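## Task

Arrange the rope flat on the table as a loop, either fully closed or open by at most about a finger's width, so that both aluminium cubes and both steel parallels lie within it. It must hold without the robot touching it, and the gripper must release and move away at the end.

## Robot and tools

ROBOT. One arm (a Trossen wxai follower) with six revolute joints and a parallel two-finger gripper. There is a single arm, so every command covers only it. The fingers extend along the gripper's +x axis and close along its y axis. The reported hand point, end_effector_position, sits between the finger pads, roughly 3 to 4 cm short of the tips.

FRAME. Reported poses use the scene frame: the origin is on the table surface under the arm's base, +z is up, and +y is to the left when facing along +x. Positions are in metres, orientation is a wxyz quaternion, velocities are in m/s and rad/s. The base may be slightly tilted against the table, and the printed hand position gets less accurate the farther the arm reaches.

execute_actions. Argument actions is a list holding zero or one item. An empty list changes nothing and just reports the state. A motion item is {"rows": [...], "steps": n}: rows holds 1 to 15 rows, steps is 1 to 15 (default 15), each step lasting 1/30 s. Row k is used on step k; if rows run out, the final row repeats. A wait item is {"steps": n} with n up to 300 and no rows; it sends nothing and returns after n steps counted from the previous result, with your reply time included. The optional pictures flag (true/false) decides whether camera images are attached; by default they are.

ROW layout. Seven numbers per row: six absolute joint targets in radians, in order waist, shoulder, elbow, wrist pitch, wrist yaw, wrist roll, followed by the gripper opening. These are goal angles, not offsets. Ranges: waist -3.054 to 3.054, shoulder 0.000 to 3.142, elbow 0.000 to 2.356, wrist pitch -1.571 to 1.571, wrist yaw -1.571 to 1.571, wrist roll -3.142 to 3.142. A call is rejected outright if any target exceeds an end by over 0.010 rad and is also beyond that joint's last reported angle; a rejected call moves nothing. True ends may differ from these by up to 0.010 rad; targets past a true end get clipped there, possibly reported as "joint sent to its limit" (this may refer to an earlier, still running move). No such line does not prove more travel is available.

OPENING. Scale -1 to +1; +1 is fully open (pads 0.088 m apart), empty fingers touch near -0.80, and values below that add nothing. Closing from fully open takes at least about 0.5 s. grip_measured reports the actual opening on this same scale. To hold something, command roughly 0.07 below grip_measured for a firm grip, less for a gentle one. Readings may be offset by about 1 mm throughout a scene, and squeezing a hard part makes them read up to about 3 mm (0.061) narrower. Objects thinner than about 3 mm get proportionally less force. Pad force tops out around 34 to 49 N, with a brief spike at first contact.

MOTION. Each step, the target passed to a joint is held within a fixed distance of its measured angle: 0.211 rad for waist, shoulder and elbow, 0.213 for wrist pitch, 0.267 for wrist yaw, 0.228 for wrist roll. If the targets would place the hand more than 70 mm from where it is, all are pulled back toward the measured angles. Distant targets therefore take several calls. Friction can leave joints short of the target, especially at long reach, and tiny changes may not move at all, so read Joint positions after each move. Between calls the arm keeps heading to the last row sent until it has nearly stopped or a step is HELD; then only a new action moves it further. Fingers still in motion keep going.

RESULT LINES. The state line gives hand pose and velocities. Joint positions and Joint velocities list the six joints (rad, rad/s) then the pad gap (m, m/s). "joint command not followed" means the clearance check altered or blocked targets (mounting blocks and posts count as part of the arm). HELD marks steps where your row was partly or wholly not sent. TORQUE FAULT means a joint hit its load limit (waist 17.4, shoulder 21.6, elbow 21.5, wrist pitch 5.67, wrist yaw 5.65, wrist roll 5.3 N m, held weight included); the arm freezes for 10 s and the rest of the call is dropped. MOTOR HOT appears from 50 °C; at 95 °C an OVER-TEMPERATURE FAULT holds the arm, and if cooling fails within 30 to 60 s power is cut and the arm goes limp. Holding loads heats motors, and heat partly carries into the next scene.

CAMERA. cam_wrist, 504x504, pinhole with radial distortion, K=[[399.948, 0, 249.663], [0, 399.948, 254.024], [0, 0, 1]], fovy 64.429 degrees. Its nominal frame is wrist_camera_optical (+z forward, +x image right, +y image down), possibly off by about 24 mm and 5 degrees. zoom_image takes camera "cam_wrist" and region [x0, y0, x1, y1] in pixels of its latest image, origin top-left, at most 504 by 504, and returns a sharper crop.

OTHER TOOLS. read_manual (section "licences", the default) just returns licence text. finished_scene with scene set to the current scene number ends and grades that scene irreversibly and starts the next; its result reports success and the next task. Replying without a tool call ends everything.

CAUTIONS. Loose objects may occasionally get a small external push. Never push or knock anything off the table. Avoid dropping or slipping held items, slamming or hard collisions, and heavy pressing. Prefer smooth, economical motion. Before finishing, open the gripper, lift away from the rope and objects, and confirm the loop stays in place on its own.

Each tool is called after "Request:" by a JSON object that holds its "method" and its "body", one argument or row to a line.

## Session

Request:
{"method": "execute_actions", "body": {
  "actions": []
}}

Scene clock: 0.00 s of 4397.00 s.
end_effector_position=(+0.3388, +0.1532, +0.1239) grip_measured=+0.842 end_effector_quat_wxyz=(+0.481, +0.221, +0.848, +0.000) end_effector_velocity=(-0.001, -0.001, -0.001) end_effector_angular_velocity=(+0.006, +0.012, +0.005)
Joint positions: [ 0.367  2.697  1.92  -1.355  0.117  0.942  0.08 ]
Joint velocities: [-0.007  0.002  0.002 -0.007 -0.007 -0.007  0.   ]
Heat: hottest waist 22 °C (+0.0 °C/min).

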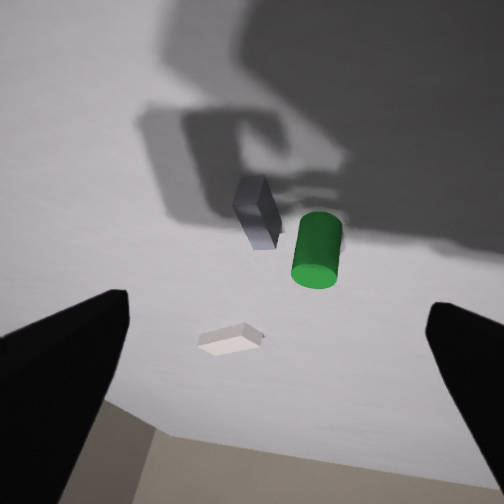

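Request:
{"method": "execute_actions", "body": {
  "actions": [
    {"rows":[[1.1,1.7,1.6,-1.35,0.5,0,1]],"steps":15}
  ],
  "pictures": false
}}

Request:
{"method": "execute_actions", "body": {
  "actions": [
    {"steps":25}
  ]
}}

Request:
{"method": "execute_actions", "body": {
  "actions": [
    {"rows":[[0.9,1.4,1.6,-1.35,1.0,0,1]],"steps":15}
  ],
  "pictures": false
}}

Request:
{"method": "execute_actions", "body": {
  "actions": [
    {"steps":12}
  ]
}}

Scene clock: 4.03 s of 4397.00 s.
end_effector_position=(+0.2260, +0.1172, +0.3755) grip_measured=+1.000 end_effector_quat_wxyz=(+0.794, -0.212, +0.447, +0.353) end_effector_velocity=(-0.316, -0.219, +0.501) end_effector_angular_velocity=(+0.787, -1.800, +1.551)
Joint positions: [ 1.052  2.007  1.621 -1.346  0.488  0.123  0.088]
Joint velocities: [ 1.057 -1.658 -0.159 -0.007 -0.007 -1.502  0.   ]
Heat: hottest waist 23 °C (+0.0 °C/min).
Steps of this call (steps 1 to 90: nothing new was sent; then 0.53 s passed at rest; steps 91 to 105: all 15 steps of this action). Readings (joint positions):
91: [0.378 2.668 1.886 -1.331 0.173 0.895]
92: [0.409 2.627 1.826 -1.336 0.262 0.829]
94: [0.508 2.527 1.713 -1.359 0.378 0.704]
98: [0.728 2.338 1.645 -1.349 0.459 0.489]
105: the state above

Scene clock: 4.87 s of 4397.00 s.
end_effector_position=(+0.2051, +0.0437, +0.4379) grip_measured=+1.000 end_effector_quat_wxyz=(+0.845, -0.170, +0.329, +0.385) end_effector_velocity=(-0.002, -0.000, -0.001) end_effector_angular_velocity=(-0.007, +0.001, +0.014)
Joint positions: [ 1.1    1.701  1.608 -1.349  0.501  0.003  0.088]
Joint velocities: [ 0.002 -0.002 -0.002 -0.007 -0.007 -0.007  0.   ]
Heat: hottest waist 23 °C (+0.0 °C/min).
Steps of this call (steps 1 to 25: the robot went on to your last target). Readings (joint positions):
1: [1.082 1.951 1.617 -1.346 0.488 0.082]
2: [1.103 1.891 1.615 -1.346 0.488 0.056]
4: [1.115 1.781 1.614 -1.346 0.493 0.027]
8: [1.101 1.682 1.622 -1.349 0.503 0.009]
25: the state above

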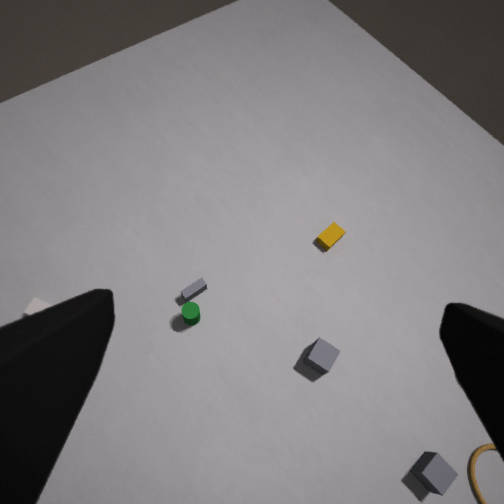

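Scene clock: 5.37 s of 4397.00 s.
end_effector_position=(+0.2570, -0.1425, +0.4408) grip_measured=+1.000 end_effector_quat_wxyz=(+0.948, -0.084, +0.293, +0.093) end_effector_velocity=(+0.017, +0.034, -0.016) end_effector_angular_velocity=(-0.153, +0.067, +0.032)
Joint positions: [ 0.903  1.397  1.61  -1.349  0.99   0.002  0.088]
Joint velocities: [-0.012  0.11  -0.042 -0.007  0.037 -0.007  0.   ]
Heat: hottest waist 23 °C (+11.2 °C/min).
Steps of this call (steps 1 to 15: all 15 steps of this action). Readings (joint positions):
1: [1.094 1.685 1.607 -1.346 0.522 0.002]
2: [1.074 1.668 1.602 -1.346 0.566 0.002]
4: [1.014 1.614 1.600 -1.346 0.662 0.002]
8: [0.928 1.463 1.600 -1.347 0.891 0.002]
15: the state above

Scene clock: 5.77 s of 4397.00 s.
end_effector_position=(+0.2580, -0.1416, +0.4402) grip_measured=+1.000 end_effector_quat_wxyz=(+0.947, -0.088, +0.294, +0.090) end_effector_velocity=(+0.001, -0.002, -0.001) end_effector_angular_velocity=(-0.004, -0.000, -0.010)
Joint positions: [ 0.903  1.402  1.607 -1.349  0.998  0.002  0.088]
Joint velocities: [-0.007 -0.002 -0.002  0.007  0.007 -0.007  0.   ]
Heat: hottest waist 23 °C (+10.4 °C/min).
Steps of this call (steps 1 to 12: the robot went on to your last target). Readings (joint positions):
1: [0.903 1.400 1.608 -1.349 0.992 0.002]
2: [0.903 1.402 1.607 -1.349 0.993 0.002]
4: [0.903 1.402 1.607 -1.349 0.995 0.002]
8: [0.903 1.402 1.607 -1.349 0.998 0.002]
12: the state above

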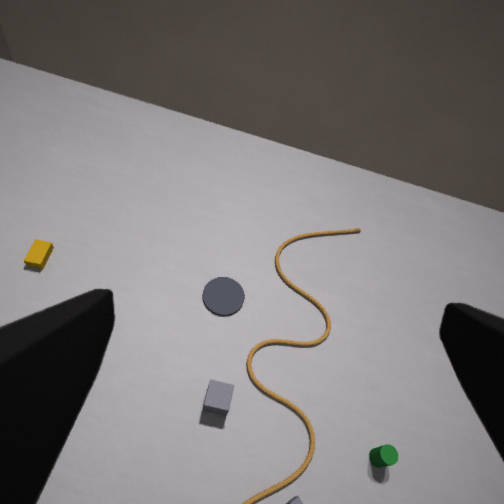

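Use the downward view.

Request:
{"method": "execute_actions", "body": {
  "actions": [
    {"rows":[[0.4,1.4,1.6,-1.55,0.9,0,1]],"steps":15}
  ],
  "pictures": false
}}

Request:
{"method": "execute_actions", "body": {
  "actions": [
    {"steps":12}
  ]
}}

Scene clock: 9.03 s of 4397.00 s.
end_effector_position=(+0.2655, -0.2277, +0.3236) grip_measured=+1.000 end_effector_quat_wxyz=(+0.852, -0.064, +0.519, +0.018) end_effector_velocity=(-0.004, -0.001, -0.005) end_effector_angular_velocity=(+0.007, +0.029, +0.018)
Joint positions: [ 0.407  1.402  1.604 -1.547  0.903  0.001  0.088]
Joint velocities: [-0.017 -0.002 -0.002 -0.022 -0.022 -0.007  0.   ]
Heat: hottest waist 23 °C (+6.6 °C/min).
Steps of this call (steps 1 to 15: the robot went on to your last target; steps 16 to 83: nothing new was sent; steps 84 to 98: all 15 steps of this action). Readings (joint positions):
84: [0.882 1.402 1.610 -1.381 0.971 0.002]
85: [0.826 1.403 1.611 -1.445 0.944 0.002]
87: [0.693 1.403 1.604 -1.506 0.923 0.001]
91: [0.461 1.404 1.604 -1.540 0.910 0.001]
98: the state above

Scene clock: 9.43 s of 4397.00 s.
end_effector_position=(+0.2653, -0.2281, +0.3231) grip_measured=+1.000 end_effector_quat_wxyz=(+0.851, -0.064, +0.520, +0.017) end_effector_velocity=(-0.004, +0.003, -0.002) end_effector_angular_velocity=(+0.000, +0.016, +0.045)
Joint positions: [ 0.404  1.402  1.604 -1.548  0.902  0.001  0.088]
Joint velocities: [ 0.002 -0.002 -0.002 -0.022 -0.022 -0.022  0.   ]
Heat: hottest waist 23 °C (+6.4 °C/min).
Steps of this call (steps 1 to 12: the robot went on to your last target). Readings (joint positions):
1: [0.406 1.402 1.604 -1.548 0.903 0.001]
2: [0.406 1.402 1.604 -1.548 0.903 0.001]
4: [0.405 1.402 1.604 -1.548 0.903 0.001]
8: [0.405 1.402 1.604 -1.548 0.902 0.001]
12: the state above

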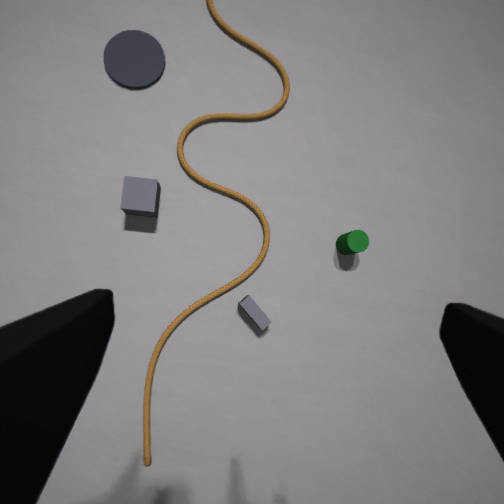

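Request:
{"method": "execute_actions", "body": {
  "actions": [
    {"rows":[[0.1,2.0,1.8,-0.3,0.7,-0.556,0.6]],"steps":15}
  ],
  "pictures": false
}}

Request:
{"method": "execute_actions", "body": {
  "actions": [
    {"rows":[[0.0,2.4,1.85,0.5,0.7,-0.556,0.6]],"steps":15}
  ],
  "pictures": false
}}

Request:
{"method": "execute_actions", "body": {
  "actions": [
    {"rows":[[-0.11,2.528,1.851,0.557,0.7,-0.556,0.6]],"steps":15}
  ],
  "pictures": false
}}

Request:
{"method": "execute_actions", "body": {
  "actions": [
    {"steps":10}
  ]
}}

Scene clock: 26.00 s of 4397.00 s.
end_effector_position=(+0.4954, -0.1664, +0.2282) grip_measured=+0.604 end_effector_quat_wxyz=(+0.872, -0.080, +0.480, +0.061) end_effector_velocity=(+0.314, +0.055, +0.002) end_effector_angular_velocity=(+0.138, -0.936, -0.781)
Joint positions: [ 0.107  1.997  1.788 -0.74   0.699 -0.542  0.069]
Joint velocities: [-0.017  0.476 -0.012  1.81  -0.051 -0.154 -0.001]
Heat: hottest waist 23 °C (+2.3 °C/min).
Steps of this call (steps 1 to 15: the robot went on to your last target; steps 16 to 90: nothing new was sent; then 13.07 s passed at rest; steps 91 to 105: all 15 steps of this action). Readings (joint positions):
91: [0.384 1.427 1.628 -1.534 0.857 -0.045]
92: [0.335 1.461 1.674 -1.469 0.808 -0.105]
94: [0.242 1.551 1.750 -1.348 0.770 -0.209]
98: [0.135 1.735 1.785 -1.150 0.728 -0.413]
105: the state above

Scene clock: 26.50 s of 4397.00 s.
end_effector_position=(+0.6211, -0.1377, +0.1301) grip_measured=+0.603 end_effector_quat_wxyz=(+0.923, +0.025, +0.366, -0.119) end_effector_velocity=(+0.159, -0.210, +0.235) end_effector_angular_velocity=(+0.060, -1.380, -1.323)
Joint positions: [-0.     2.417  1.838  0.114  0.699 -0.554  0.069]
Joint velocities: [ 0.017 -0.002  0.002  1.912 -0.022 -0.007 -0.   ]
Heat: hottest waist 23 °C (+2.3 °C/min).
Steps of this call (steps 1 to 15: all 15 steps of this action). Readings (joint positions):
1: [0.103 2.034 1.792 -0.689 0.697 -0.545]
2: [0.092 2.067 1.811 -0.634 0.697 -0.546]
4: [0.060 2.136 1.843 -0.528 0.699 -0.547]
8: [0.011 2.296 1.852 -0.320 0.700 -0.551]
15: the state above

Scene clock: 27.00 s of 4397.00 s.
end_effector_position=(+0.6353, -0.2019, +0.0931) grip_measured=+0.603 end_effector_quat_wxyz=(+0.918, +0.090, +0.277, -0.268) end_effector_velocity=(+0.022, +0.051, +0.064) end_effector_angular_velocity=(-0.018, -0.130, +0.080)
Joint positions: [-0.112  2.523  1.856  0.556  0.701 -0.554  0.069]
Joint velocities: [ 0.125 -0.002 -0.002  0.051 -0.022 -0.022 -0.   ]
Heat: hottest waist 23 °C (+2.2 °C/min).
Steps of this call (steps 1 to 15: all 15 steps of this action). Readings (joint positions):
1: [-0.004 2.429 1.840 0.183 0.697 -0.554]
2: [-0.014 2.440 1.854 0.257 0.696 -0.554]
4: [-0.051 2.462 1.867 0.391 0.696 -0.554]
8: [-0.119 2.507 1.863 0.518 0.701 -0.554]
15: the state above

Scene clock: 27.33 s of 4397.00 s.
end_effector_position=(+0.6366, -0.1982, +0.0973) grip_measured=+0.603 end_effector_quat_wxyz=(+0.920, +0.091, +0.273, -0.265) end_effector_velocity=(-0.000, -0.000, -0.001) end_effector_angular_velocity=(-0.005, -0.002, +0.006)
Joint positions: [-0.104  2.523  1.856  0.558  0.701 -0.554  0.069]
Joint velocities: [-0.002 -0.002 -0.007  0.007 -0.007 -0.007  0.   ]
Heat: hottest waist 23 °C (+2.2 °C/min).
Steps of this call (steps 1 to 10: the robot went on to your last target). Readings (joint positions):
1: [-0.109 2.523 1.856 0.557 0.701 -0.554]
2: [-0.106 2.523 1.856 0.558 0.701 -0.554]
4: [-0.103 2.523 1.856 0.558 0.701 -0.554]
8: [-0.104 2.523 1.856 0.556 0.701 -0.554]
10: the state above

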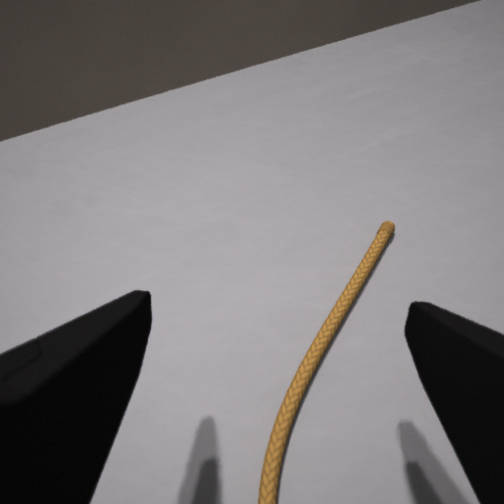

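Request:
{"method": "execute_actions", "body": {
  "actions": [
    {"rows":[[-0.13,2.535,1.851,0.557,0.7,-0.556,0.6],[-0.13,2.535,1.851,0.557,0.7,-0.556,0.6],[-0.15,2.545,1.851,0.557,0.7,-0.55,0.6],[-0.15,2.545,1.851,0.557,0.7,-0.55,0.6],[-0.17,2.55,1.851,0.557,0.7,-0.54,0.6],[-0.17,2.55,1.851,0.557,0.7,-0.54,0.6],[-0.185,2.555,1.851,0.557,0.7,-0.53,0.6],[-0.185,2.555,1.851,0.557,0.7,-0.53,0.6],[-0.195,2.555,1.851,0.557,0.7,-0.52,0.6]],"steps":15}
  ],
  "pictures": false
}}

Request:
{"method": "execute_actions", "body": {
  "actions": [
    {"steps":10}
  ]
}}

Scene clock: 33.33 s of 4397.00 s.
end_effector_position=(+0.6201, -0.2329, +0.0451) grip_measured=+0.603 end_effector_quat_wxyz=(+0.899, +0.102, +0.304, -0.298) end_effector_velocity=(+0.002, +0.006, +0.004) end_effector_angular_velocity=(-0.006, -0.002, +0.006)
Joint positions: [-0.201  2.543  1.856  0.557  0.7   -0.525  0.069]
Joint velocities: [ 0.012  0.002 -0.002  0.007  0.007 -0.007 -0.   ]
Heat: hottest waist 25 °C (+5.4 °C/min).
Steps of this call (steps 1 to 15: the robot went on to your last target; steps 16 to 90: nothing new was sent; then 2.50 s passed at rest; steps 91 to 105: all 15 steps of this action). Readings (joint positions):
91: [-0.104 2.523 1.856 0.557 0.701 -0.554]
92: [-0.106 2.523 1.856 0.557 0.700 -0.554]
94: [-0.116 2.525 1.856 0.557 0.700 -0.554]
98: [-0.157 2.533 1.856 0.557 0.700 -0.541]
105: the state above

Scene clock: 33.67 s of 4397.00 s.
end_effector_position=(+0.6219, -0.2290, +0.0490) grip_measured=+0.603 end_effector_quat_wxyz=(+0.901, +0.102, +0.302, -0.295) end_effector_velocity=(-0.000, +0.000, -0.001) end_effector_angular_velocity=(-0.003, +0.005, +0.013)
Joint positions: [-0.193  2.543  1.856  0.557  0.7   -0.524  0.069]
Joint velocities: [-0.002 -0.002 -0.002 -0.007 -0.007 -0.007 -0.   ]
Heat: hottest waist 26 °C (+7.1 °C/min).
Steps of this call (steps 1 to 10: the robot went on to your last target). Readings (joint positions):
1: [-0.201 2.543 1.856 0.557 0.700 -0.524]
2: [-0.199 2.543 1.856 0.557 0.700 -0.524]
4: [-0.196 2.543 1.856 0.557 0.700 -0.524]
8: [-0.193 2.543 1.856 0.557 0.700 -0.524]
10: the state above

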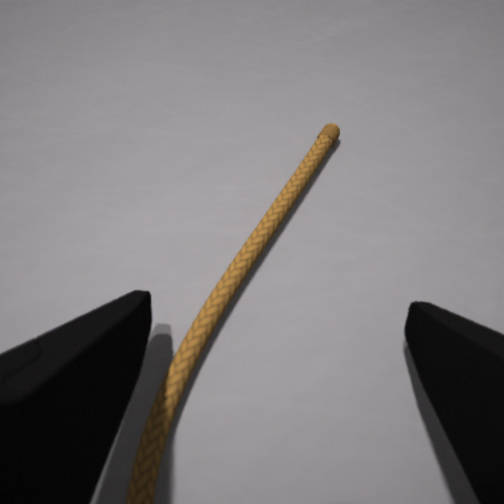

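Request:
{"method": "execute_actions", "body": {
  "actions": [
    {"rows":[[-0.195,2.6,1.93,0.53,0.7,-0.52,0.6],[-0.195,2.6,1.93,0.53,0.7,-0.52,0.6],[-0.195,2.6,1.93,0.53,0.7,-0.52,0.6],[-0.195,2.655,2.01,0.5,0.7,-0.52,0.6]],"steps":15}
  ]
}}

Scene clock: 38.43 s of 4397.00 s.
end_effector_position=(+0.6406, -0.2235, +0.0422) grip_measured=+0.603 end_effector_quat_wxyz=(+0.901, +0.102, +0.301, -0.294) end_effector_velocity=(+0.001, +0.001, -0.002) end_effector_angular_velocity=(-0.011, +0.019, +0.028)
Joint positions: [-0.189  2.636  2.003  0.504  0.701 -0.523  0.069]
Joint velocities: [-0.002  0.002  0.007 -0.022 -0.007 -0.022 -0.   ]
Heat: hottest waist 27 °C (+7.8 °C/min).
Steps of this call (steps 1 to 15: the robot went on to your last target; steps 16 to 90: nothing new was sent; then 1.27 s passed at rest; steps 91 to 105: all 15 steps of this action). Readings (joint positions):
91: [-0.193 2.550 1.866 0.552 0.701 -0.523]
92: [-0.193 2.560 1.887 0.547 0.701 -0.523]
94: [-0.193 2.583 1.922 0.531 0.702 -0.523]
98: [-0.191 2.628 1.990 0.510 0.701 -0.523]
105: the state above

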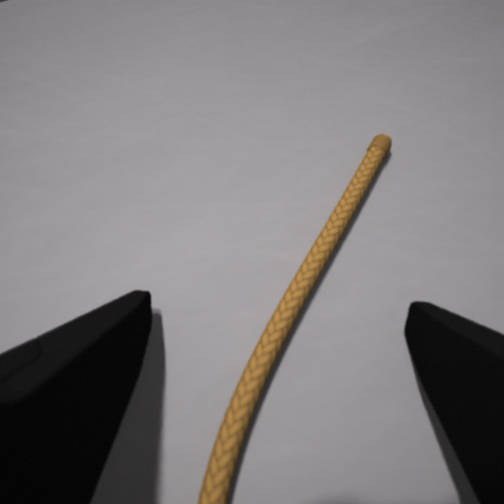

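Request:
{"method": "execute_actions", "body": {
  "actions": [
    {"rows":[[-0.19,2.645,2.005,0.503,0.7,-0.52,-0.8]],"steps":15}
  ],
  "pictures": false
}}

Request:
{"method": "execute_actions", "body": {
  "actions": [
    {"rows":[[0.05,2.5,1.85,0.3,0.55,-0.6,-0.8]],"steps":15}
  ]
}}

Request:
{"method": "execute_actions", "body": {
  "actions": [
    {"rows":[[0.25,2.3,1.55,-0.1,0.45,-0.75,-0.8]],"steps":15}
  ],
  "pictures": false
}}

Request:
{"method": "execute_actions", "body": {
  "actions": [
    {"rows":[[0.25,1.95,1.2,-0.6,0.55,-1.6,-0.8]],"steps":15}
  ]
}}

Scene clock: 47.50 s of 4397.00 s.
end_effector_position=(+0.6410, -0.2227, +0.0428) grip_measured=-0.745 end_effector_quat_wxyz=(+0.902, +0.102, +0.301, -0.293) end_effector_velocity=(+0.000, -0.001, +0.000) end_effector_angular_velocity=(-0.003, +0.002, +0.009)
Joint positions: [-0.188  2.636  2.003  0.504  0.7   -0.523  0.002]
Joint velocities: [-0.002 -0.002  0.002 -0.007 -0.007 -0.007 -0.   ]
Heat: hottest waist 30 °C (+10.1 °C/min).
Steps of this call (steps 1 to 15: the robot went on to your last target; steps 16 to 90: nothing new was sent; then 5.57 s passed at rest; steps 91 to 105: all 15 steps of this action). Readings (joint positions):
91: [-0.189 2.636 2.003 0.504 0.701 -0.523]
92: [-0.189 2.636 2.003 0.504 0.701 -0.523]
94: [-0.188 2.636 2.003 0.504 0.701 -0.523]
98: [-0.188 2.636 2.003 0.504 0.701 -0.523]
105: the state above

Scene clock: 48.00 s of 4397.00 s.
end_effector_position=(+0.6541, -0.0717, +0.1720) grip_measured=-0.745 end_effector_quat_wxyz=(+0.964, +0.037, +0.256, -0.063) end_effector_velocity=(-0.006, -0.057, -0.058) end_effector_angular_velocity=(-0.020, +0.111, -0.046)
Joint positions: [ 0.087  2.509  1.865  0.305  0.549 -0.596  0.002]
Joint velocities: [-0.125 -0.027 -0.027 -0.037 -0.007 -0.022 -0.   ]
Heat: hottest waist 30 °C (+10.0 °C/min).
Steps of this call (steps 1 to 15: all 15 steps of this action). Readings (joint positions):
1: [-0.184 2.628 1.994 0.486 0.689 -0.527]
2: [-0.174 2.612 1.975 0.452 0.672 -0.537]
4: [-0.136 2.588 1.945 0.411 0.641 -0.553]
8: [-0.019 2.541 1.893 0.340 0.582 -0.581]
15: the state above

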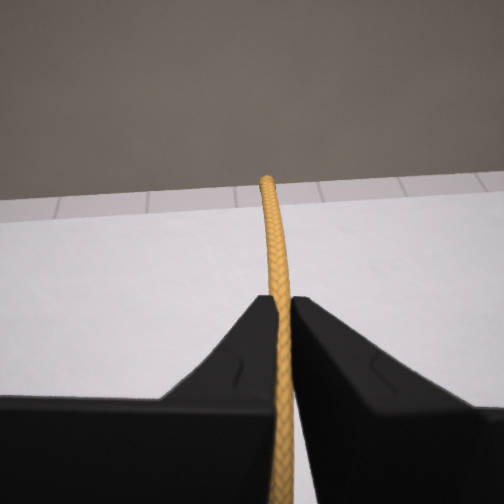

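Scene clock: 48.50 s of 4397.00 s.
end_effector_position=(+0.5473, +0.0523, +0.1902) grip_measured=-0.745 end_effector_quat_wxyz=(+0.912, -0.132, +0.324, +0.214) end_effector_velocity=(+0.014, -0.065, -0.061) end_effector_angular_velocity=(+0.000, +0.113, -0.105)
Joint positions: [ 0.266  2.313  1.558 -0.095  0.449 -0.746  0.002]
Joint velocities: [-0.164 -0.012 -0.007 -0.007 -0.007 -0.007 -0.   ]
Heat: hottest waist 31 °C (+11.1 °C/min).
Steps of this call (steps 1 to 15: all 15 steps of this action). Readings (joint positions):
1: [0.086 2.489 1.846 0.284 0.540 -0.616]
2: [0.092 2.458 1.807 0.230 0.528 -0.643]
4: [0.127 2.403 1.732 0.156 0.503 -0.679]
8: [0.229 2.320 1.612 -0.028 0.463 -0.729]
15: the state above

Scene clock: 49.00 s of 4397.00 s.
end_effector_position=(+0.3910, -0.0033, +0.1521) grip_measured=-0.745 end_effector_quat_wxyz=(+0.624, -0.527, +0.315, +0.484) end_effector_velocity=(-0.013, +0.000, -0.008) end_effector_angular_velocity=(-0.147, -0.062, +0.371)
Joint positions: [ 0.252  1.957  1.21  -0.595  0.546 -1.566  0.002]
Joint velocities: [-0.002 -0.002 -0.022 -0.037  0.007 -0.374 -0.   ]
Heat: hottest waist 31 °C (+11.0 °C/min).
Steps of this call (steps 1 to 15: all 15 steps of this action). Readings (joint positions):
1: [0.261 2.285 1.533 -0.113 0.462 -0.790]
2: [0.258 2.239 1.485 -0.186 0.487 -0.852]
4: [0.254 2.132 1.372 -0.301 0.519 -0.971]
8: [0.252 1.976 1.242 -0.526 0.544 -1.240]
15: the state above

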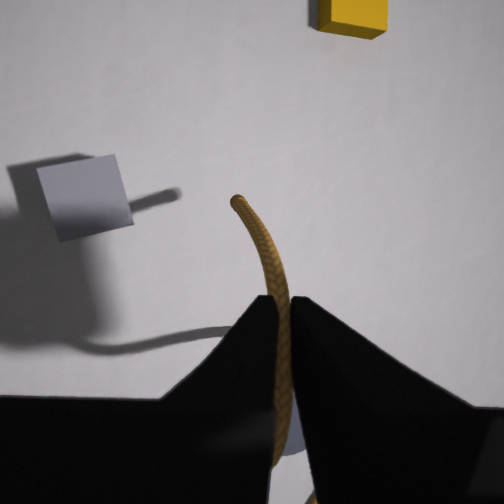

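Request:
{"method": "execute_actions", "body": {
  "actions": [
    {"rows":[[0.3,1.9,1.0,-0.95,0.75,-2.6,-0.8]],"steps":15}
  ],
  "pictures": false
}}

Request:
{"method": "execute_actions", "body": {
  "actions": [
    {"rows":[[0.187,1.717,0.69,-0.728,1.1,-3.1,-0.8]],"steps":15}
  ]
}}

Scene clock: 55.20 s of 4397.00 s.
end_effector_position=(+0.2766, -0.0300, +0.1143) grip_measured=-0.745 end_effector_quat_wxyz=(-0.070, +0.715, -0.068, -0.692) end_effector_velocity=(-0.005, -0.001, -0.002) end_effector_angular_velocity=(-0.031, +0.024, +0.888)
Joint positions: [ 0.298  1.904  1.005 -0.947  0.747 -2.527  0.002]
Joint velocities: [-0.002  0.002 -0.002 -0.022 -0.007 -0.872 -0.   ]
Heat: hottest waist 30 °C (+8.7 °C/min).
Steps of this call (steps 1 to 30: the robot went on to your last target; steps 31 to 171: nothing new was sent; steps 172 to 186: all 15 steps of this action). Readings (joint positions):
172: [0.256 1.951 1.191 -0.609 0.578 -1.633]
173: [0.265 1.936 1.161 -0.663 0.627 -1.689]
175: [0.284 1.908 1.083 -0.799 0.689 -1.819]
179: [0.298 1.909 1.006 -0.923 0.732 -2.096]
186: the state above

Scene clock: 55.70 s of 4397.00 s.
end_effector_position=(+0.2378, -0.0979, +0.0822) grip_measured=-0.745 end_effector_quat_wxyz=(+0.193, +0.721, -0.037, -0.665) end_effector_velocity=(-0.002, -0.002, -0.002) end_effector_angular_velocity=(-0.029, +0.016, +0.069)
Joint positions: [ 0.187  1.722  0.701 -0.73   1.097 -3.092  0.002]
Joint velocities: [-0.002 -0.002 -0.017  0.022  0.022 -0.081  0.   ]
Heat: hottest waist 30 °C (+8.6 °C/min).
Steps of this call (steps 1 to 15: all 15 steps of this action). Readings (joint positions):
1: [0.292 1.873 0.968 -0.881 0.802 -2.590]
2: [0.270 1.832 0.909 -0.821 0.885 -2.658]
4: [0.214 1.751 0.800 -0.785 1.016 -2.797]
8: [0.187 1.727 0.709 -0.742 1.076 -3.024]
15: the state above

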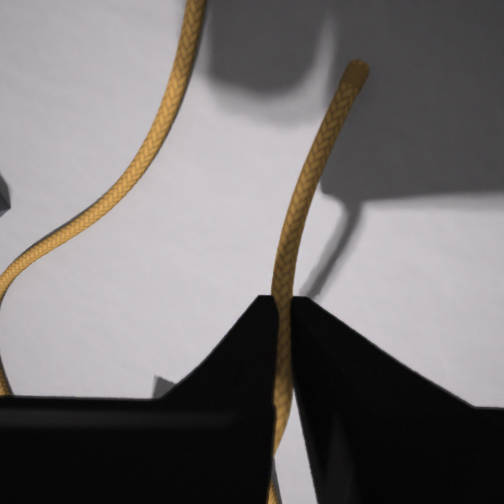

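Request:
{"method": "execute_actions", "body": {
  "actions": [
    {"rows":[[0.13,1.76,0.69,-0.69,1.0,-3.1,-0.8],[0.13,1.76,0.69,-0.69,1.0,-3.1,-0.8],[0.13,1.76,0.69,-0.69,1.0,-3.1,-0.8],[0.13,1.76,0.69,-0.69,1.0,-3.1,-0.8],[0.13,1.76,0.69,-0.69,1.0,-3.1,-0.8],[0.13,1.76,0.69,-0.69,1.0,-3.1,-0.8],[0.13,1.76,0.69,-0.69,1.0,-3.1,-0.8],[0.13,1.76,0.69,-0.69,1.0,-3.1,0.0]],"steps":15}
  ],
  "pictures": false
}}

Request:
{"method": "execute_actions", "body": {
  "actions": [
    {"rows":[[0.45,1.55,0.9,-1.2,0.75,-3.0,0.3]],"steps":12}
  ],
  "pictures": false
}}

Request:
{"method": "execute_actions", "body": {
  "actions": [
    {"rows":[[0.6,1.3,1.35,-1.55,0.75,0.3,1]],"steps":15}
  ],
  "pictures": false
}}

Request:
{"method": "execute_actions", "body": {
  "actions": [
    {"steps":42}
  ]
}}

Scene clock: 65.43 s of 4397.00 s.
end_effector_position=(+0.2320, -0.0879, +0.0646) grip_measured=-0.049 end_effector_quat_wxyz=(+0.149, +0.708, -0.013, -0.690) end_effector_velocity=(-0.003, +0.002, -0.002) end_effector_angular_velocity=(+0.021, +0.014, -0.007)
Joint positions: [ 0.135  1.753  0.696 -0.692  1.003 -3.097  0.037]
Joint velocities: [-0.007 -0.002 -0.002 -0.007 -0.022  0.007  0.033]
Heat: hottest waist 29 °C (+6.1 °C/min).
Steps of this call (steps 1 to 15: the robot went on to your last target; steps 16 to 277: nothing new was sent; steps 278 to 292: all 15 steps of this action). Readings (joint positions):
278: [0.182 1.726 0.699 -0.723 1.080 -3.097]
279: [0.168 1.731 0.699 -0.708 1.053 -3.097]
281: [0.145 1.745 0.699 -0.700 1.024 -3.097]
285: [0.135 1.752 0.696 -0.693 1.007 -3.097]
292: the state above

Scene clock: 65.83 s of 4397.00 s.
end_effector_position=(+0.2257, -0.0686, +0.1732) grip_measured=+0.294 end_effector_quat_wxyz=(+0.139, +0.747, +0.123, -0.639) end_effector_velocity=(-0.031, -0.016, -0.005) end_effector_angular_velocity=(-0.083, +0.127, +0.119)
Joint positions: [ 0.446  1.549  0.903 -1.18   0.755 -3.005  0.053]
Joint velocities: [ 0.002 -0.002 -0.002 -0.198 -0.007  0.007  0.002]
Heat: hottest waist 29 °C (+6.0 °C/min).
Steps of this call (steps 1 to 12: all 12 steps of this action). Readings (joint positions):
1: [0.147 1.735 0.715 -0.727 0.967 -3.084]
2: [0.184 1.711 0.738 -0.781 0.907 -3.067]
4: [0.286 1.642 0.807 -0.879 0.839 -3.038]
8: [0.438 1.552 0.903 -1.110 0.771 -3.011]
12: the state above

Scene clock: 66.33 s of 4397.00 s.
end_effector_position=(+0.2242, -0.1531, +0.3086) grip_measured=+1.000 end_effector_quat_wxyz=(-0.331, +0.783, -0.124, -0.511) end_effector_velocity=(+0.003, +0.010, -0.003) end_effector_angular_velocity=(+0.894, +0.323, -1.780)
Joint positions: [ 0.597  1.299  1.345 -1.545  0.752 -2.058  0.088]
Joint velocities: [ 0.007  0.042 -0.002 -0.007 -0.007  2.059  0.   ]
Heat: hottest waist 29 °C (+6.1 °C/min).
Steps of this call (steps 1 to 15: all 15 steps of this action). Readings (joint positions):
1: [0.457 1.529 0.922 -1.215 0.753 -2.966]
2: [0.486 1.505 0.949 -1.269 0.748 -2.915]
4: [0.543 1.423 1.038 -1.363 0.747 -2.808]
8: [0.591 1.315 1.274 -1.505 0.751 -2.540]
15: the state above

Scene clock: 67.73 s of 4397.00 s.
end_effector_position=(+0.2238, -0.1530, +0.3083) grip_measured=+1.000 end_effector_quat_wxyz=(+0.850, +0.003, +0.521, +0.082) end_effector_velocity=(-0.002, -0.001, -0.002) end_effector_angular_velocity=(+0.011, +0.015, -0.017)
Joint positions: [ 0.598  1.3    1.345 -1.548  0.752  0.294  0.088]
Joint velocities: [-0.007 -0.002 -0.002 -0.007 -0.007  0.022  0.   ]
Heat: hottest waist 29 °C (+6.0 °C/min).
Steps of this call (steps 1 to 42: the robot went on to your last target). Readings (joint positions):
1: [0.597 1.300 1.345 -1.545 0.752 -1.990]
2: [0.597 1.300 1.345 -1.547 0.752 -1.921]
4: [0.597 1.300 1.345 -1.548 0.752 -1.784]
8: [0.598 1.300 1.345 -1.548 0.752 -1.509]
42: the state above

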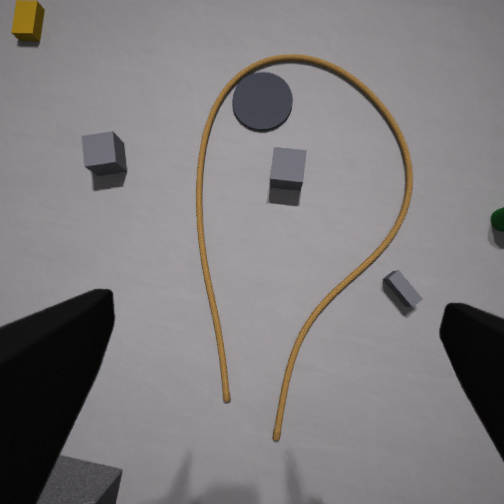

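Request:
{"method": "execute_actions", "body": {
  "actions": [
    {"rows":[[0.073,1.381,0.612,-0.88,0.783,0.05,0.2]],"steps":15}
  ],
  "pictures": false
}}

Request:
{"method": "execute_actions", "body": {
  "actions": [
    {"steps":10}
  ]
}}

Scene clock: 77.13 s of 4397.00 s.
end_effector_position=(+0.1866, -0.1078, +0.0900) grip_measured=+0.205 end_effector_quat_wxyz=(+0.714, -0.027, +0.699, +0.027) end_effector_velocity=(-0.063, +0.042, -0.061) end_effector_angular_velocity=(-0.019, +0.099, +0.077)
Joint positions: [ 0.079  1.383  0.632 -0.901  0.78   0.054  0.049]
Joint velocities: [-0.032 -0.002 -0.339  0.227  0.007 -0.022 -0.002]
Heat: hottest waist 28 °C (+5.0 °C/min).
Steps of this call (steps 1 to 30: the robot went on to your last target; steps 31 to 90: nothing new was sent; then 5.90 s passed at rest; steps 91 to 105: all 15 steps of this action). Readings (joint positions):
91: [0.578 1.306 1.318 -1.505 0.753 0.250]
92: [0.526 1.306 1.277 -1.440 0.765 0.197]
94: [0.416 1.336 1.179 -1.328 0.774 0.128]
98: [0.194 1.380 0.952 -1.086 0.778 0.071]
105: the state above

Scene clock: 77.47 s of 4397.00 s.
end_effector_position=(+0.1871, -0.1066, +0.0884) grip_measured=+0.203 end_effector_quat_wxyz=(+0.717, -0.024, +0.697, +0.025) end_effector_velocity=(-0.004, +0.001, -0.001) end_effector_angular_velocity=(+0.006, +0.011, +0.014)
Joint positions: [ 0.078  1.383  0.623 -0.882  0.781  0.054  0.049]
Joint velocities: [-0.002 -0.002 -0.007 -0.007 -0.007 -0.007 -0.   ]
Heat: hottest waist 28 °C (+5.1 °C/min).
Steps of this call (steps 1 to 10: the robot went on to your last target). Readings (joint positions):
1: [0.078 1.383 0.625 -0.894 0.780 0.054]
2: [0.078 1.383 0.625 -0.888 0.780 0.054]
4: [0.078 1.383 0.625 -0.883 0.781 0.054]
8: [0.078 1.383 0.623 -0.882 0.781 0.054]
10: the state above

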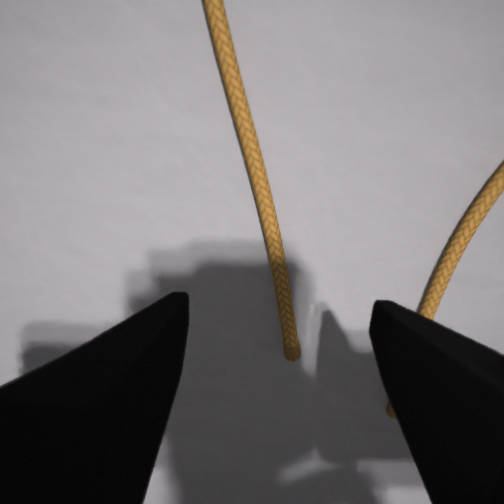

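Request:
{"method": "execute_actions", "body": {
  "actions": [
    {"rows":[[-0.114,1.437,0.487,-0.51,0.778,-0.35,0.2]],"steps":15}
  ],
  "pictures": false
}}

Request:
{"method": "execute_actions", "body": {
  "actions": [
    {"rows":[[-0.114,1.437,0.487,-0.51,0.778,-0.35,-0.8]],"steps":12}
  ],
  "pictures": false
}}

Request:
{"method": "execute_actions", "body": {
  "actions": [
    {"rows":[[-0.06,1.36,0.6,-0.74,0.78,-0.9,-0.8]],"steps":10}
  ],
  "pictures": false
}}

Request:
{"method": "execute_actions", "body": {
  "actions": [
    {"rows":[[-0.278,1.303,0.66,-0.655,0.747,-1.4,-0.8]],"steps":15}
  ]
}}

Scene clock: 86.97 s of 4397.00 s.
end_effector_position=(+0.1888, -0.1073, +0.0399) grip_measured=+0.203 end_effector_quat_wxyz=(+0.715, -0.072, +0.692, +0.069) end_effector_velocity=(+0.002, +0.002, +0.000) end_effector_angular_velocity=(+0.020, -0.010, +0.012)
Joint positions: [-0.109  1.432  0.495 -0.512  0.779 -0.345  0.049]
Joint velocities: [-0.002 -0.002  0.002  0.007 -0.022 -0.022  0.   ]
Heat: hottest waist 27 °C (+4.0 °C/min).
Steps of this call (steps 1 to 30: the robot went on to your last target; steps 31 to 90: nothing new was sent; then 6.00 s passed at rest; steps 91 to 105: all 15 steps of this action). Readings (joint positions):
91: [0.056 1.389 0.602 -0.832 0.780 -0.001]
92: [0.003 1.395 0.575 -0.752 0.781 -0.070]
94: [-0.074 1.420 0.526 -0.643 0.781 -0.204]
98: [-0.106 1.432 0.496 -0.536 0.779 -0.318]
105: the state above

Scene clock: 87.37 s of 4397.00 s.
end_effector_position=(+0.1889, -0.1073, +0.0398) grip_measured=-0.759 end_effector_quat_wxyz=(+0.715, -0.073, +0.692, +0.069) end_effector_velocity=(-0.002, +0.001, -0.000) end_effector_angular_velocity=(+0.008, +0.006, -0.004)
Joint positions: [-0.109  1.432  0.495 -0.512  0.779 -0.347  0.002]
Joint velocities: [-0.002 -0.002 -0.002 -0.007 -0.007  0.007 -0.   ]
Heat: hottest waist 26 °C (+3.0 °C/min).
Steps of this call (steps 1 to 12: all 12 steps of this action). Readings (joint positions):
1: [-0.109 1.432 0.495 -0.512 0.779 -0.345]
2: [-0.109 1.432 0.495 -0.512 0.779 -0.346]
4: [-0.109 1.432 0.495 -0.512 0.779 -0.346]
8: [-0.110 1.432 0.495 -0.512 0.779 -0.347]
12: the state above

Scene clock: 87.70 s of 4397.00 s.
end_effector_position=(+0.1916, -0.1227, +0.0682) grip_measured=-0.759 end_effector_quat_wxyz=(+0.662, -0.275, +0.643, +0.270) end_effector_velocity=(-0.012, +0.006, -0.001) end_effector_angular_velocity=(+0.027, +0.044, +0.449)
Joint positions: [-0.062  1.363  0.596 -0.735  0.779 -0.867  0.002]
Joint velocities: [-0.002 -0.002 -0.002 -0.066 -0.037 -0.403 -0.   ]
Heat: hottest waist 26 °C (+2.0 °C/min).
Steps of this call (steps 1 to 10: all 10 steps of this action). Readings (joint positions):
1: [-0.104 1.423 0.511 -0.557 0.779 -0.398]
2: [-0.091 1.411 0.532 -0.627 0.778 -0.473]
4: [-0.072 1.381 0.564 -0.685 0.778 -0.610]
8: [-0.063 1.363 0.596 -0.726 0.779 -0.829]
10: the state above

Scene clock: 88.20 s of 4397.00 s.
end_effector_position=(+0.1979, -0.1721, +0.0570) grip_measured=-0.759 end_effector_quat_wxyz=(+0.624, -0.353, +0.607, +0.342) end_effector_velocity=(-0.003, +0.002, -0.002) end_effector_angular_velocity=(+0.021, +0.006, +0.048)
Joint positions: [-0.273  1.305  0.66  -0.656  0.749 -1.393  0.002]
Joint velocities: [-0.012 -0.002 -0.002 -0.007 -0.022 -0.051 -0.   ]
Heat: hottest waist 26 °C (+2.0 °C/min).
Steps of this call (steps 1 to 15: all 15 steps of this action). Readings (joint positions):
1: [-0.087 1.355 0.601 -0.723 0.762 -0.925]
2: [-0.145 1.346 0.609 -0.700 0.754 -0.996]
4: [-0.232 1.323 0.637 -0.671 0.757 -1.132]
8: [-0.269 1.305 0.660 -0.659 0.753 -1.337]
15: the state above

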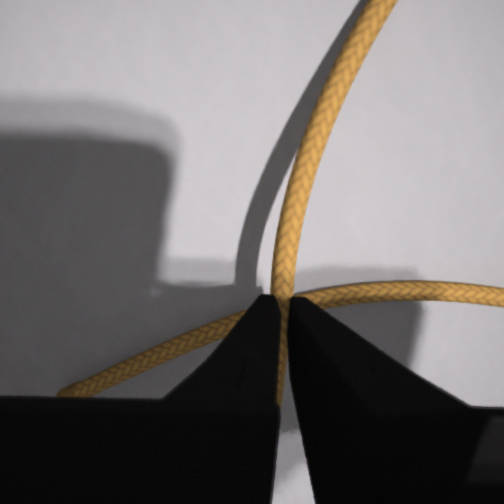

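Request:
{"method": "execute_actions", "body": {
  "actions": [
    {"rows":[[-0.278,1.303,0.66,-0.655,0.747,-1.4,-0.2]],"steps":8}
  ],
  "pictures": false
}}

Request:
{"method": "execute_actions", "body": {
  "actions": [
    {"rows":[[-0.12,1.26,0.8,-1.0,0.775,-1.2,0.2]],"steps":10}
  ]
}}

Request:
{"method": "execute_actions", "body": {
  "actions": [
    {"rows":[[-0.327,1.539,1.245,-0.96,0.733,-1.3,0.2]],"steps":15}
  ]
}}

Scene clock: 96.40 s of 4397.00 s.
end_effector_position=(+0.1979, -0.1722, +0.0570) grip_measured=-0.232 end_effector_quat_wxyz=(+0.623, -0.354, +0.607, +0.343) end_effector_velocity=(-0.001, +0.001, -0.000) end_effector_angular_velocity=(+0.008, +0.004, +0.025)
Joint positions: [-0.273  1.305  0.66  -0.656  0.749 -1.396  0.028]
Joint velocities: [-0.002  0.002  0.002 -0.007 -0.007 -0.022  0.018]
Heat: hottest waist 26 °C (-1.0 °C/min).
Steps of this call (steps 1 to 15: the robot went on to your last target; steps 16 to 90: nothing new was sent; then 4.93 s passed at rest; steps 91 to 98: all 8 steps of this action). Readings (joint positions):
91: [-0.273 1.305 0.660 -0.656 0.749 -1.396]
92: [-0.273 1.305 0.660 -0.656 0.749 -1.396]
94: [-0.273 1.305 0.660 -0.656 0.749 -1.396]
98: the state above

Scene clock: 96.73 s of 4397.00 s.
end_effector_position=(+0.1940, -0.1765, +0.1052) grip_measured=+0.188 end_effector_quat_wxyz=(+0.618, -0.358, +0.604, +0.354) end_effector_velocity=(-0.018, +0.006, +0.001) end_effector_angular_velocity=(+0.018, +0.068, +0.064)
Joint positions: [-0.124  1.259  0.796 -0.99   0.773 -1.208  0.048]
Joint velocities: [ 0.012 -0.002 -0.002 -0.11  -0.007  0.022  0.006]
Heat: hottest waist 26 °C (-1.0 °C/min).
Steps of this call (steps 1 to 10: all 10 steps of this action). Readings (joint positions):
1: [-0.257 1.301 0.680 -0.705 0.756 -1.353]
2: [-0.216 1.299 0.707 -0.781 0.760 -1.304]
4: [-0.152 1.279 0.761 -0.888 0.764 -1.248]
8: [-0.125 1.259 0.796 -0.976 0.773 -1.213]
10: the state above

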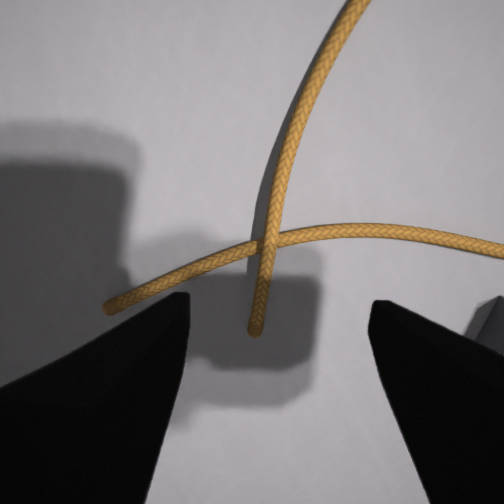

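Scene clock: 97.23 s of 4397.00 s.
end_effector_position=(+0.2745, -0.2651, +0.1030) grip_measured=+0.197 end_effector_quat_wxyz=(+0.653, -0.302, +0.632, +0.289) end_effector_velocity=(-0.002, +0.007, -0.011) end_effector_angular_velocity=(+0.019, +0.037, +0.045)
Joint positions: [-0.322  1.53   1.242 -0.961  0.735 -1.296  0.049]
Joint velocities: [-0.012  0.032 -0.007 -0.007 -0.007 -0.022 -0.   ]
Heat: hottest waist 26 °C (-1.0 °C/min).
Steps of this call (steps 1 to 15: all 15 steps of this action). Readings (joint positions):
1: [-0.148 1.292 0.825 -1.004 0.753 -1.227]
2: [-0.203 1.346 0.879 -0.996 0.747 -1.252]
4: [-0.282 1.463 1.011 -0.959 0.745 -1.274]
8: [-0.320 1.526 1.195 -0.956 0.738 -1.292]
15: the state above

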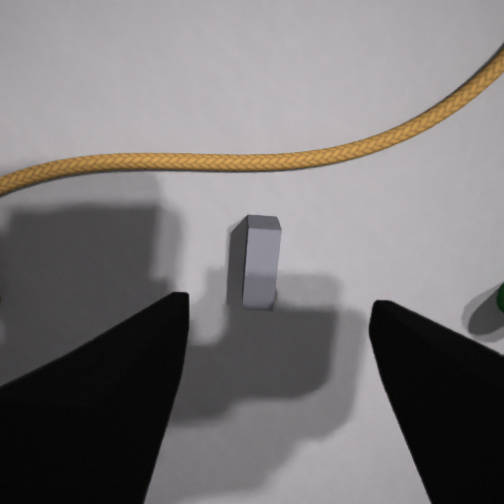

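Request:
{"method": "execute_actions", "body": {
  "actions": [
    {"rows":[[-0.39,1.56,1.17,-0.82,0.71,-1.36,0.2],[-0.39,1.56,1.17,-0.82,0.71,-1.36,0.2],[-0.39,1.56,1.17,-0.82,0.71,-1.36,0.2],[-0.464,1.588,1.1,-0.672,0.685,-1.42,0.2]],"steps":15}
  ],
  "pictures": false
}}

Request:
{"method": "execute_actions", "body": {
  "actions": [
    {"rows":[[-0.464,1.588,1.1,-0.672,0.685,-1.42,-0.68]],"steps":12}
  ],
  "pictures": false
}}

Request:
{"method": "execute_actions", "body": {
  "actions": [
    {"rows":[[-0.327,1.539,1.245,-0.96,0.733,-1.4,-0.68]],"steps":10}
  ],
  "pictures": false
}}

Request:
{"method": "execute_actions", "body": {
  "actions": [
    {"rows":[[-0.15,1.87,1.48,-1.03,0.775,-1.75,-0.68]],"steps":15}
  ]
}}

Scene clock: 108.27 s of 4397.00 s.
end_effector_position=(+0.2720, -0.2630, +0.0419) grip_measured=+0.197 end_effector_quat_wxyz=(+0.656, -0.287, +0.640, +0.278) end_effector_velocity=(-0.004, +0.007, -0.004) end_effector_angular_velocity=(+0.017, +0.015, +0.023)
Joint positions: [-0.459  1.584  1.108 -0.675  0.687 -1.416  0.049]
Joint velocities: [-0.002  0.002 -0.017 -0.007 -0.007 -0.007 -0.   ]
Heat: hottest waist 25 °C (-6.0 °C/min).
Steps of this call (steps 1 to 15: the robot went on to your last target; steps 16 to 90: nothing new was sent; then 7.53 s passed at rest; steps 91 to 105: all 15 steps of this action). Readings (joint positions):
91: [-0.328 1.532 1.232 -0.931 0.729 -1.313]
92: [-0.342 1.532 1.218 -0.887 0.722 -1.327]
94: [-0.378 1.546 1.187 -0.817 0.712 -1.359]
98: [-0.455 1.579 1.119 -0.705 0.693 -1.405]
105: the state above

Scene clock: 108.67 s of 4397.00 s.
end_effector_position=(+0.2724, -0.2632, +0.0419) grip_measured=-0.604 end_effector_quat_wxyz=(+0.657, -0.287, +0.640, +0.277) end_effector_velocity=(+0.001, +0.002, +0.001) end_effector_angular_velocity=(+0.019, -0.009, +0.008)
Joint positions: [-0.459  1.584  1.108 -0.673  0.686 -1.417  0.009]
Joint velocities: [-0.002 -0.002  0.002 -0.007 -0.022 -0.007 -0.   ]
Heat: hottest waist 25 °C (-6.1 °C/min).
Steps of this call (steps 1 to 12: all 12 steps of this action). Readings (joint positions):
1: [-0.459 1.584 1.108 -0.675 0.687 -1.416]
2: [-0.459 1.584 1.108 -0.674 0.687 -1.416]
4: [-0.459 1.584 1.108 -0.673 0.687 -1.416]
8: [-0.459 1.584 1.108 -0.673 0.686 -1.417]
12: the state above

Scene clock: 109.00 s of 4397.00 s.
end_effector_position=(+0.2761, -0.2645, +0.1006) grip_measured=-0.604 end_effector_quat_wxyz=(+0.637, -0.335, +0.615, +0.322) end_effector_velocity=(-0.021, +0.007, -0.000) end_effector_angular_velocity=(+0.028, +0.086, +0.086)
Joint positions: [-0.325  1.537  1.242 -0.951  0.731 -1.404  0.009]
Joint velocities: [-0.002 -0.002  0.002 -0.125  0.007 -0.007 -0.   ]
Heat: hottest waist 25 °C (-6.0 °C/min).
Steps of this call (steps 1 to 10: all 10 steps of this action). Readings (joint positions):
1: [-0.449 1.580 1.129 -0.720 0.698 -1.414]
2: [-0.421 1.580 1.157 -0.795 0.711 -1.413]
4: [-0.360 1.566 1.198 -0.882 0.716 -1.408]
8: [-0.325 1.537 1.241 -0.941 0.729 -1.404]
10: the state above

Scene clock: 109.50 s of 4397.00 s.
end_effector_position=(+0.3567, -0.2077, +0.1017) grip_measured=-0.604 end_effector_quat_wxyz=(+0.510, -0.502, +0.498, +0.490) end_effector_velocity=(-0.002, +0.001, -0.000) end_effector_angular_velocity=(+0.007, +0.005, +0.040)
Joint positions: [-0.148  1.869  1.474 -1.029  0.774 -1.745  0.009]
Joint velocities: [-0.002 -0.002 -0.002 -0.007 -0.007 -0.037  0.   ]
Heat: hottest waist 26 °C (-5.1 °C/min).
Steps of this call (steps 1 to 15: all 15 steps of this action). Readings (joint positions):
1: [-0.313 1.567 1.269 -0.986 0.744 -1.447]
2: [-0.283 1.611 1.319 -1.009 0.763 -1.512]
4: [-0.212 1.723 1.421 -0.996 0.766 -1.630]
8: [-0.141 1.849 1.466 -1.028 0.766 -1.723]
15: the state above

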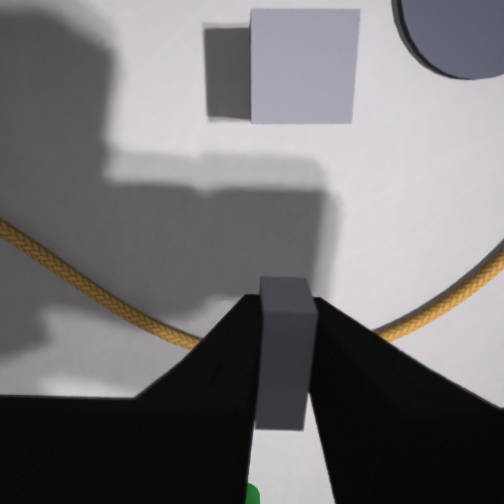

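Request:
{"method": "execute_actions", "body": {
  "actions": [
    {"rows":[[-0.19,1.88,1.43,-0.94,0.767,-1.8,-0.68],[-0.19,1.88,1.43,-0.94,0.767,-1.8,-0.68],[-0.19,1.88,1.43,-0.94,0.767,-1.8,-0.68],[-0.23,1.895,1.385,-0.84,0.76,-1.85,-0.68],[-0.23,1.895,1.385,-0.84,0.76,-1.85,-0.68],[-0.23,1.895,1.385,-0.84,0.76,-1.85,-0.68],[-0.25,1.903,1.355,-0.79,0.755,-1.88,-0.68],[-0.25,1.903,1.355,-0.79,0.755,-1.88,-0.68],[-0.262,1.908,1.34,-0.761,0.751,-1.9,-0.68]],"steps":15}
  ],
  "pictures": false
}}

Request:
{"method": "execute_actions", "body": {
  "actions": [
    {"rows":[[-0.262,1.908,1.34,-0.761,0.751,-1.9,-0.68],[-0.262,1.908,1.34,-0.761,0.751,-1.9,-0.68],[-0.262,1.908,1.34,-0.761,0.751,-1.9,-0.68],[-0.262,1.908,1.34,-0.761,0.751,-1.9,-0.2]],"steps":11}
  ],
  "pictures": false
}}

Request:
{"method": "execute_actions", "body": {
  "actions": [
    {"rows":[[-0.12,1.86,1.51,-1.1,0.775,-1.7,0.0]],"steps":10}
  ],
  "pictures": false
}}

Request:
{"method": "execute_actions", "body": {
  "actions": [
    {"rows":[[0.36,2.2,1.51,-1.1,0.723,0.3,0.6]],"steps":15}
  ],
  "pictures": false
}}

Request:
{"method": "execute_actions", "body": {
  "actions": [
    {"rows":[[0.359,2.345,1.505,-1.073,0.723,0.3,0.6]],"steps":15}
  ],
  "pictures": false
}}

Request:
{"method": "execute_actions", "body": {
  "actions": [
    {"steps":8}
  ]
}}

Scene clock: 127.47 s of 4397.00 s.
end_effector_position=(+0.3548, -0.2085, +0.0442) grip_measured=-0.604 end_effector_quat_wxyz=(+0.510, -0.501, +0.500, +0.490) end_effector_velocity=(+0.010, -0.003, -0.001) end_effector_angular_velocity=(+0.005, -0.047, -0.014)
Joint positions: [-0.261  1.902  1.348 -0.768  0.753 -1.894  0.009]
Joint velocities: [-0.007 -0.002 -0.002  0.066 -0.022 -0.037 -0.   ]
Heat: hottest waist 27 °C (-2.0 °C/min).
Steps of this call (steps 1 to 15: the robot went on to your last target; steps 16 to 90: nothing new was sent; then 14.47 s passed at rest; steps 91 to 105: all 15 steps of this action). Readings (joint positions):
91: [-0.150 1.869 1.469 -1.013 0.773 -1.759]
92: [-0.157 1.869 1.461 -0.986 0.772 -1.771]
94: [-0.177 1.872 1.443 -0.940 0.770 -1.797]
98: [-0.230 1.885 1.390 -0.835 0.762 -1.852]
105: the state above

Scene clock: 127.83 s of 4397.00 s.
end_effector_position=(+0.3558, -0.2087, +0.0442) grip_measured=-0.224 end_effector_quat_wxyz=(+0.511, -0.502, +0.499, +0.488) end_effector_velocity=(-0.006, -0.001, -0.003) end_effector_angular_velocity=(+0.012, +0.021, +0.014)
Joint positions: [-0.261  1.902  1.348 -0.762  0.753 -1.897  0.028]
Joint velocities: [-0.012 -0.002 -0.002 -0.022 -0.007 -0.007  0.013]
Heat: hottest waist 27 °C (-2.0 °C/min).
Steps of this call (steps 1 to 11: all 11 steps of this action). Readings (joint positions):
1: [-0.261 1.902 1.348 -0.766 0.753 -1.895]
2: [-0.261 1.902 1.348 -0.764 0.753 -1.895]
4: [-0.261 1.902 1.348 -0.763 0.753 -1.896]
8: [-0.261 1.902 1.348 -0.762 0.753 -1.897]
11: the state above

Scene clock: 128.17 s of 4397.00 s.
end_effector_position=(+0.3583, -0.2079, +0.1219) grip_measured=-0.007 end_effector_quat_wxyz=(+0.518, -0.505, +0.493, +0.483) end_effector_velocity=(-0.040, -0.018, -0.024) end_effector_angular_velocity=(+0.037, +0.169, -0.013)
Joint positions: [-0.11   1.852  1.51  -1.088  0.773 -1.708  0.039]
Joint velocities: [-0.095 -0.007 -0.002 -0.154 -0.022  0.051  0.003]
Heat: hottest waist 27 °C (-2.0 °C/min).
Steps of this call (steps 1 to 10: all 10 steps of this action). Readings (joint positions):
1: [-0.253 1.901 1.371 -0.810 0.758 -1.855]
2: [-0.230 1.901 1.403 -0.881 0.763 -1.807]
4: [-0.164 1.891 1.457 -0.992 0.765 -1.749]
8: [-0.106 1.853 1.507 -1.075 0.771 -1.713]
10: the state above

Scene clock: 128.67 s of 4397.00 s.
end_effector_position=(+0.3750, +0.0140, +0.1691) grip_measured=+0.595 end_effector_quat_wxyz=(+0.599, -0.453, +0.506, +0.424) end_effector_velocity=(-0.009, +0.026, +0.026) end_effector_angular_velocity=(+0.275, +0.057, -1.943)
Joint positions: [ 0.383  2.193  1.517 -1.098  0.719 -0.908  0.068]
Joint velocities: [ 0.095 -0.002  0.002 -0.022 -0.022  2.044  0.001]
Heat: hottest waist 27 °C (-2.0 °C/min).
Steps of this call (steps 1 to 15: all 15 steps of this action). Readings (joint positions):
1: [-0.104 1.871 1.510 -1.097 0.774 -1.674]
2: [-0.083 1.894 1.515 -1.097 0.773 -1.631]
4: [-0.016 1.957 1.521 -1.092 0.757 -1.549]
8: [0.145 2.102 1.521 -1.094 0.737 -1.369]
15: the state above

Scene clock: 129.17 s of 4397.00 s.
end_effector_position=(+0.3634, +0.0421, +0.1205) grip_measured=+0.597 end_effector_quat_wxyz=(+0.701, -0.137, +0.687, +0.134) end_effector_velocity=(-0.002, -0.002, -0.002) end_effector_angular_velocity=(+0.045, +0.012, -2.014)
Joint positions: [ 0.36   2.343  1.504 -1.074  0.722  0.123  0.068]
Joint velocities: [-0.007 -0.002 -0.002 -0.007 -0.007  2.015 -0.   ]
Heat: hottest waist 27 °C (-2.0 °C/min).
Steps of this call (steps 1 to 15: all 15 steps of this action). Readings (joint positions):
1: [0.383 2.215 1.517 -1.098 0.720 -0.838]
2: [0.379 2.234 1.523 -1.087 0.726 -0.770]
4: [0.368 2.285 1.525 -1.074 0.727 -0.631]
8: [0.360 2.348 1.504 -1.075 0.721 -0.358]
15: the state above

Scene clock: 129.43 s of 4397.00 s.
end_effector_position=(+0.3634, +0.0421, +0.1205) grip_measured=+0.597 end_effector_quat_wxyz=(+0.710, -0.079, +0.696, +0.076) end_effector_velocity=(-0.003, -0.001, +0.002) end_effector_angular_velocity=(+0.002, +0.013, -0.068)
Joint positions: [ 0.36   2.343  1.504 -1.074  0.722  0.289  0.068]
Joint velocities: [ 0.002 -0.002  0.002 -0.022 -0.007  0.081 -0.   ]
Heat: hottest waist 27 °C (-2.0 °C/min).
Steps of this call (steps 1 to 8: the robot went on to your last target). Readings (joint positions):
1: [0.360 2.343 1.504 -1.074 0.722 0.179]
2: [0.360 2.343 1.504 -1.074 0.722 0.218]
4: [0.360 2.343 1.504 -1.074 0.722 0.261]
8: the state above

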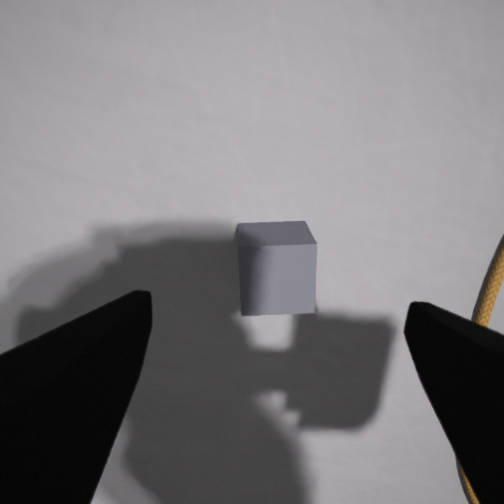

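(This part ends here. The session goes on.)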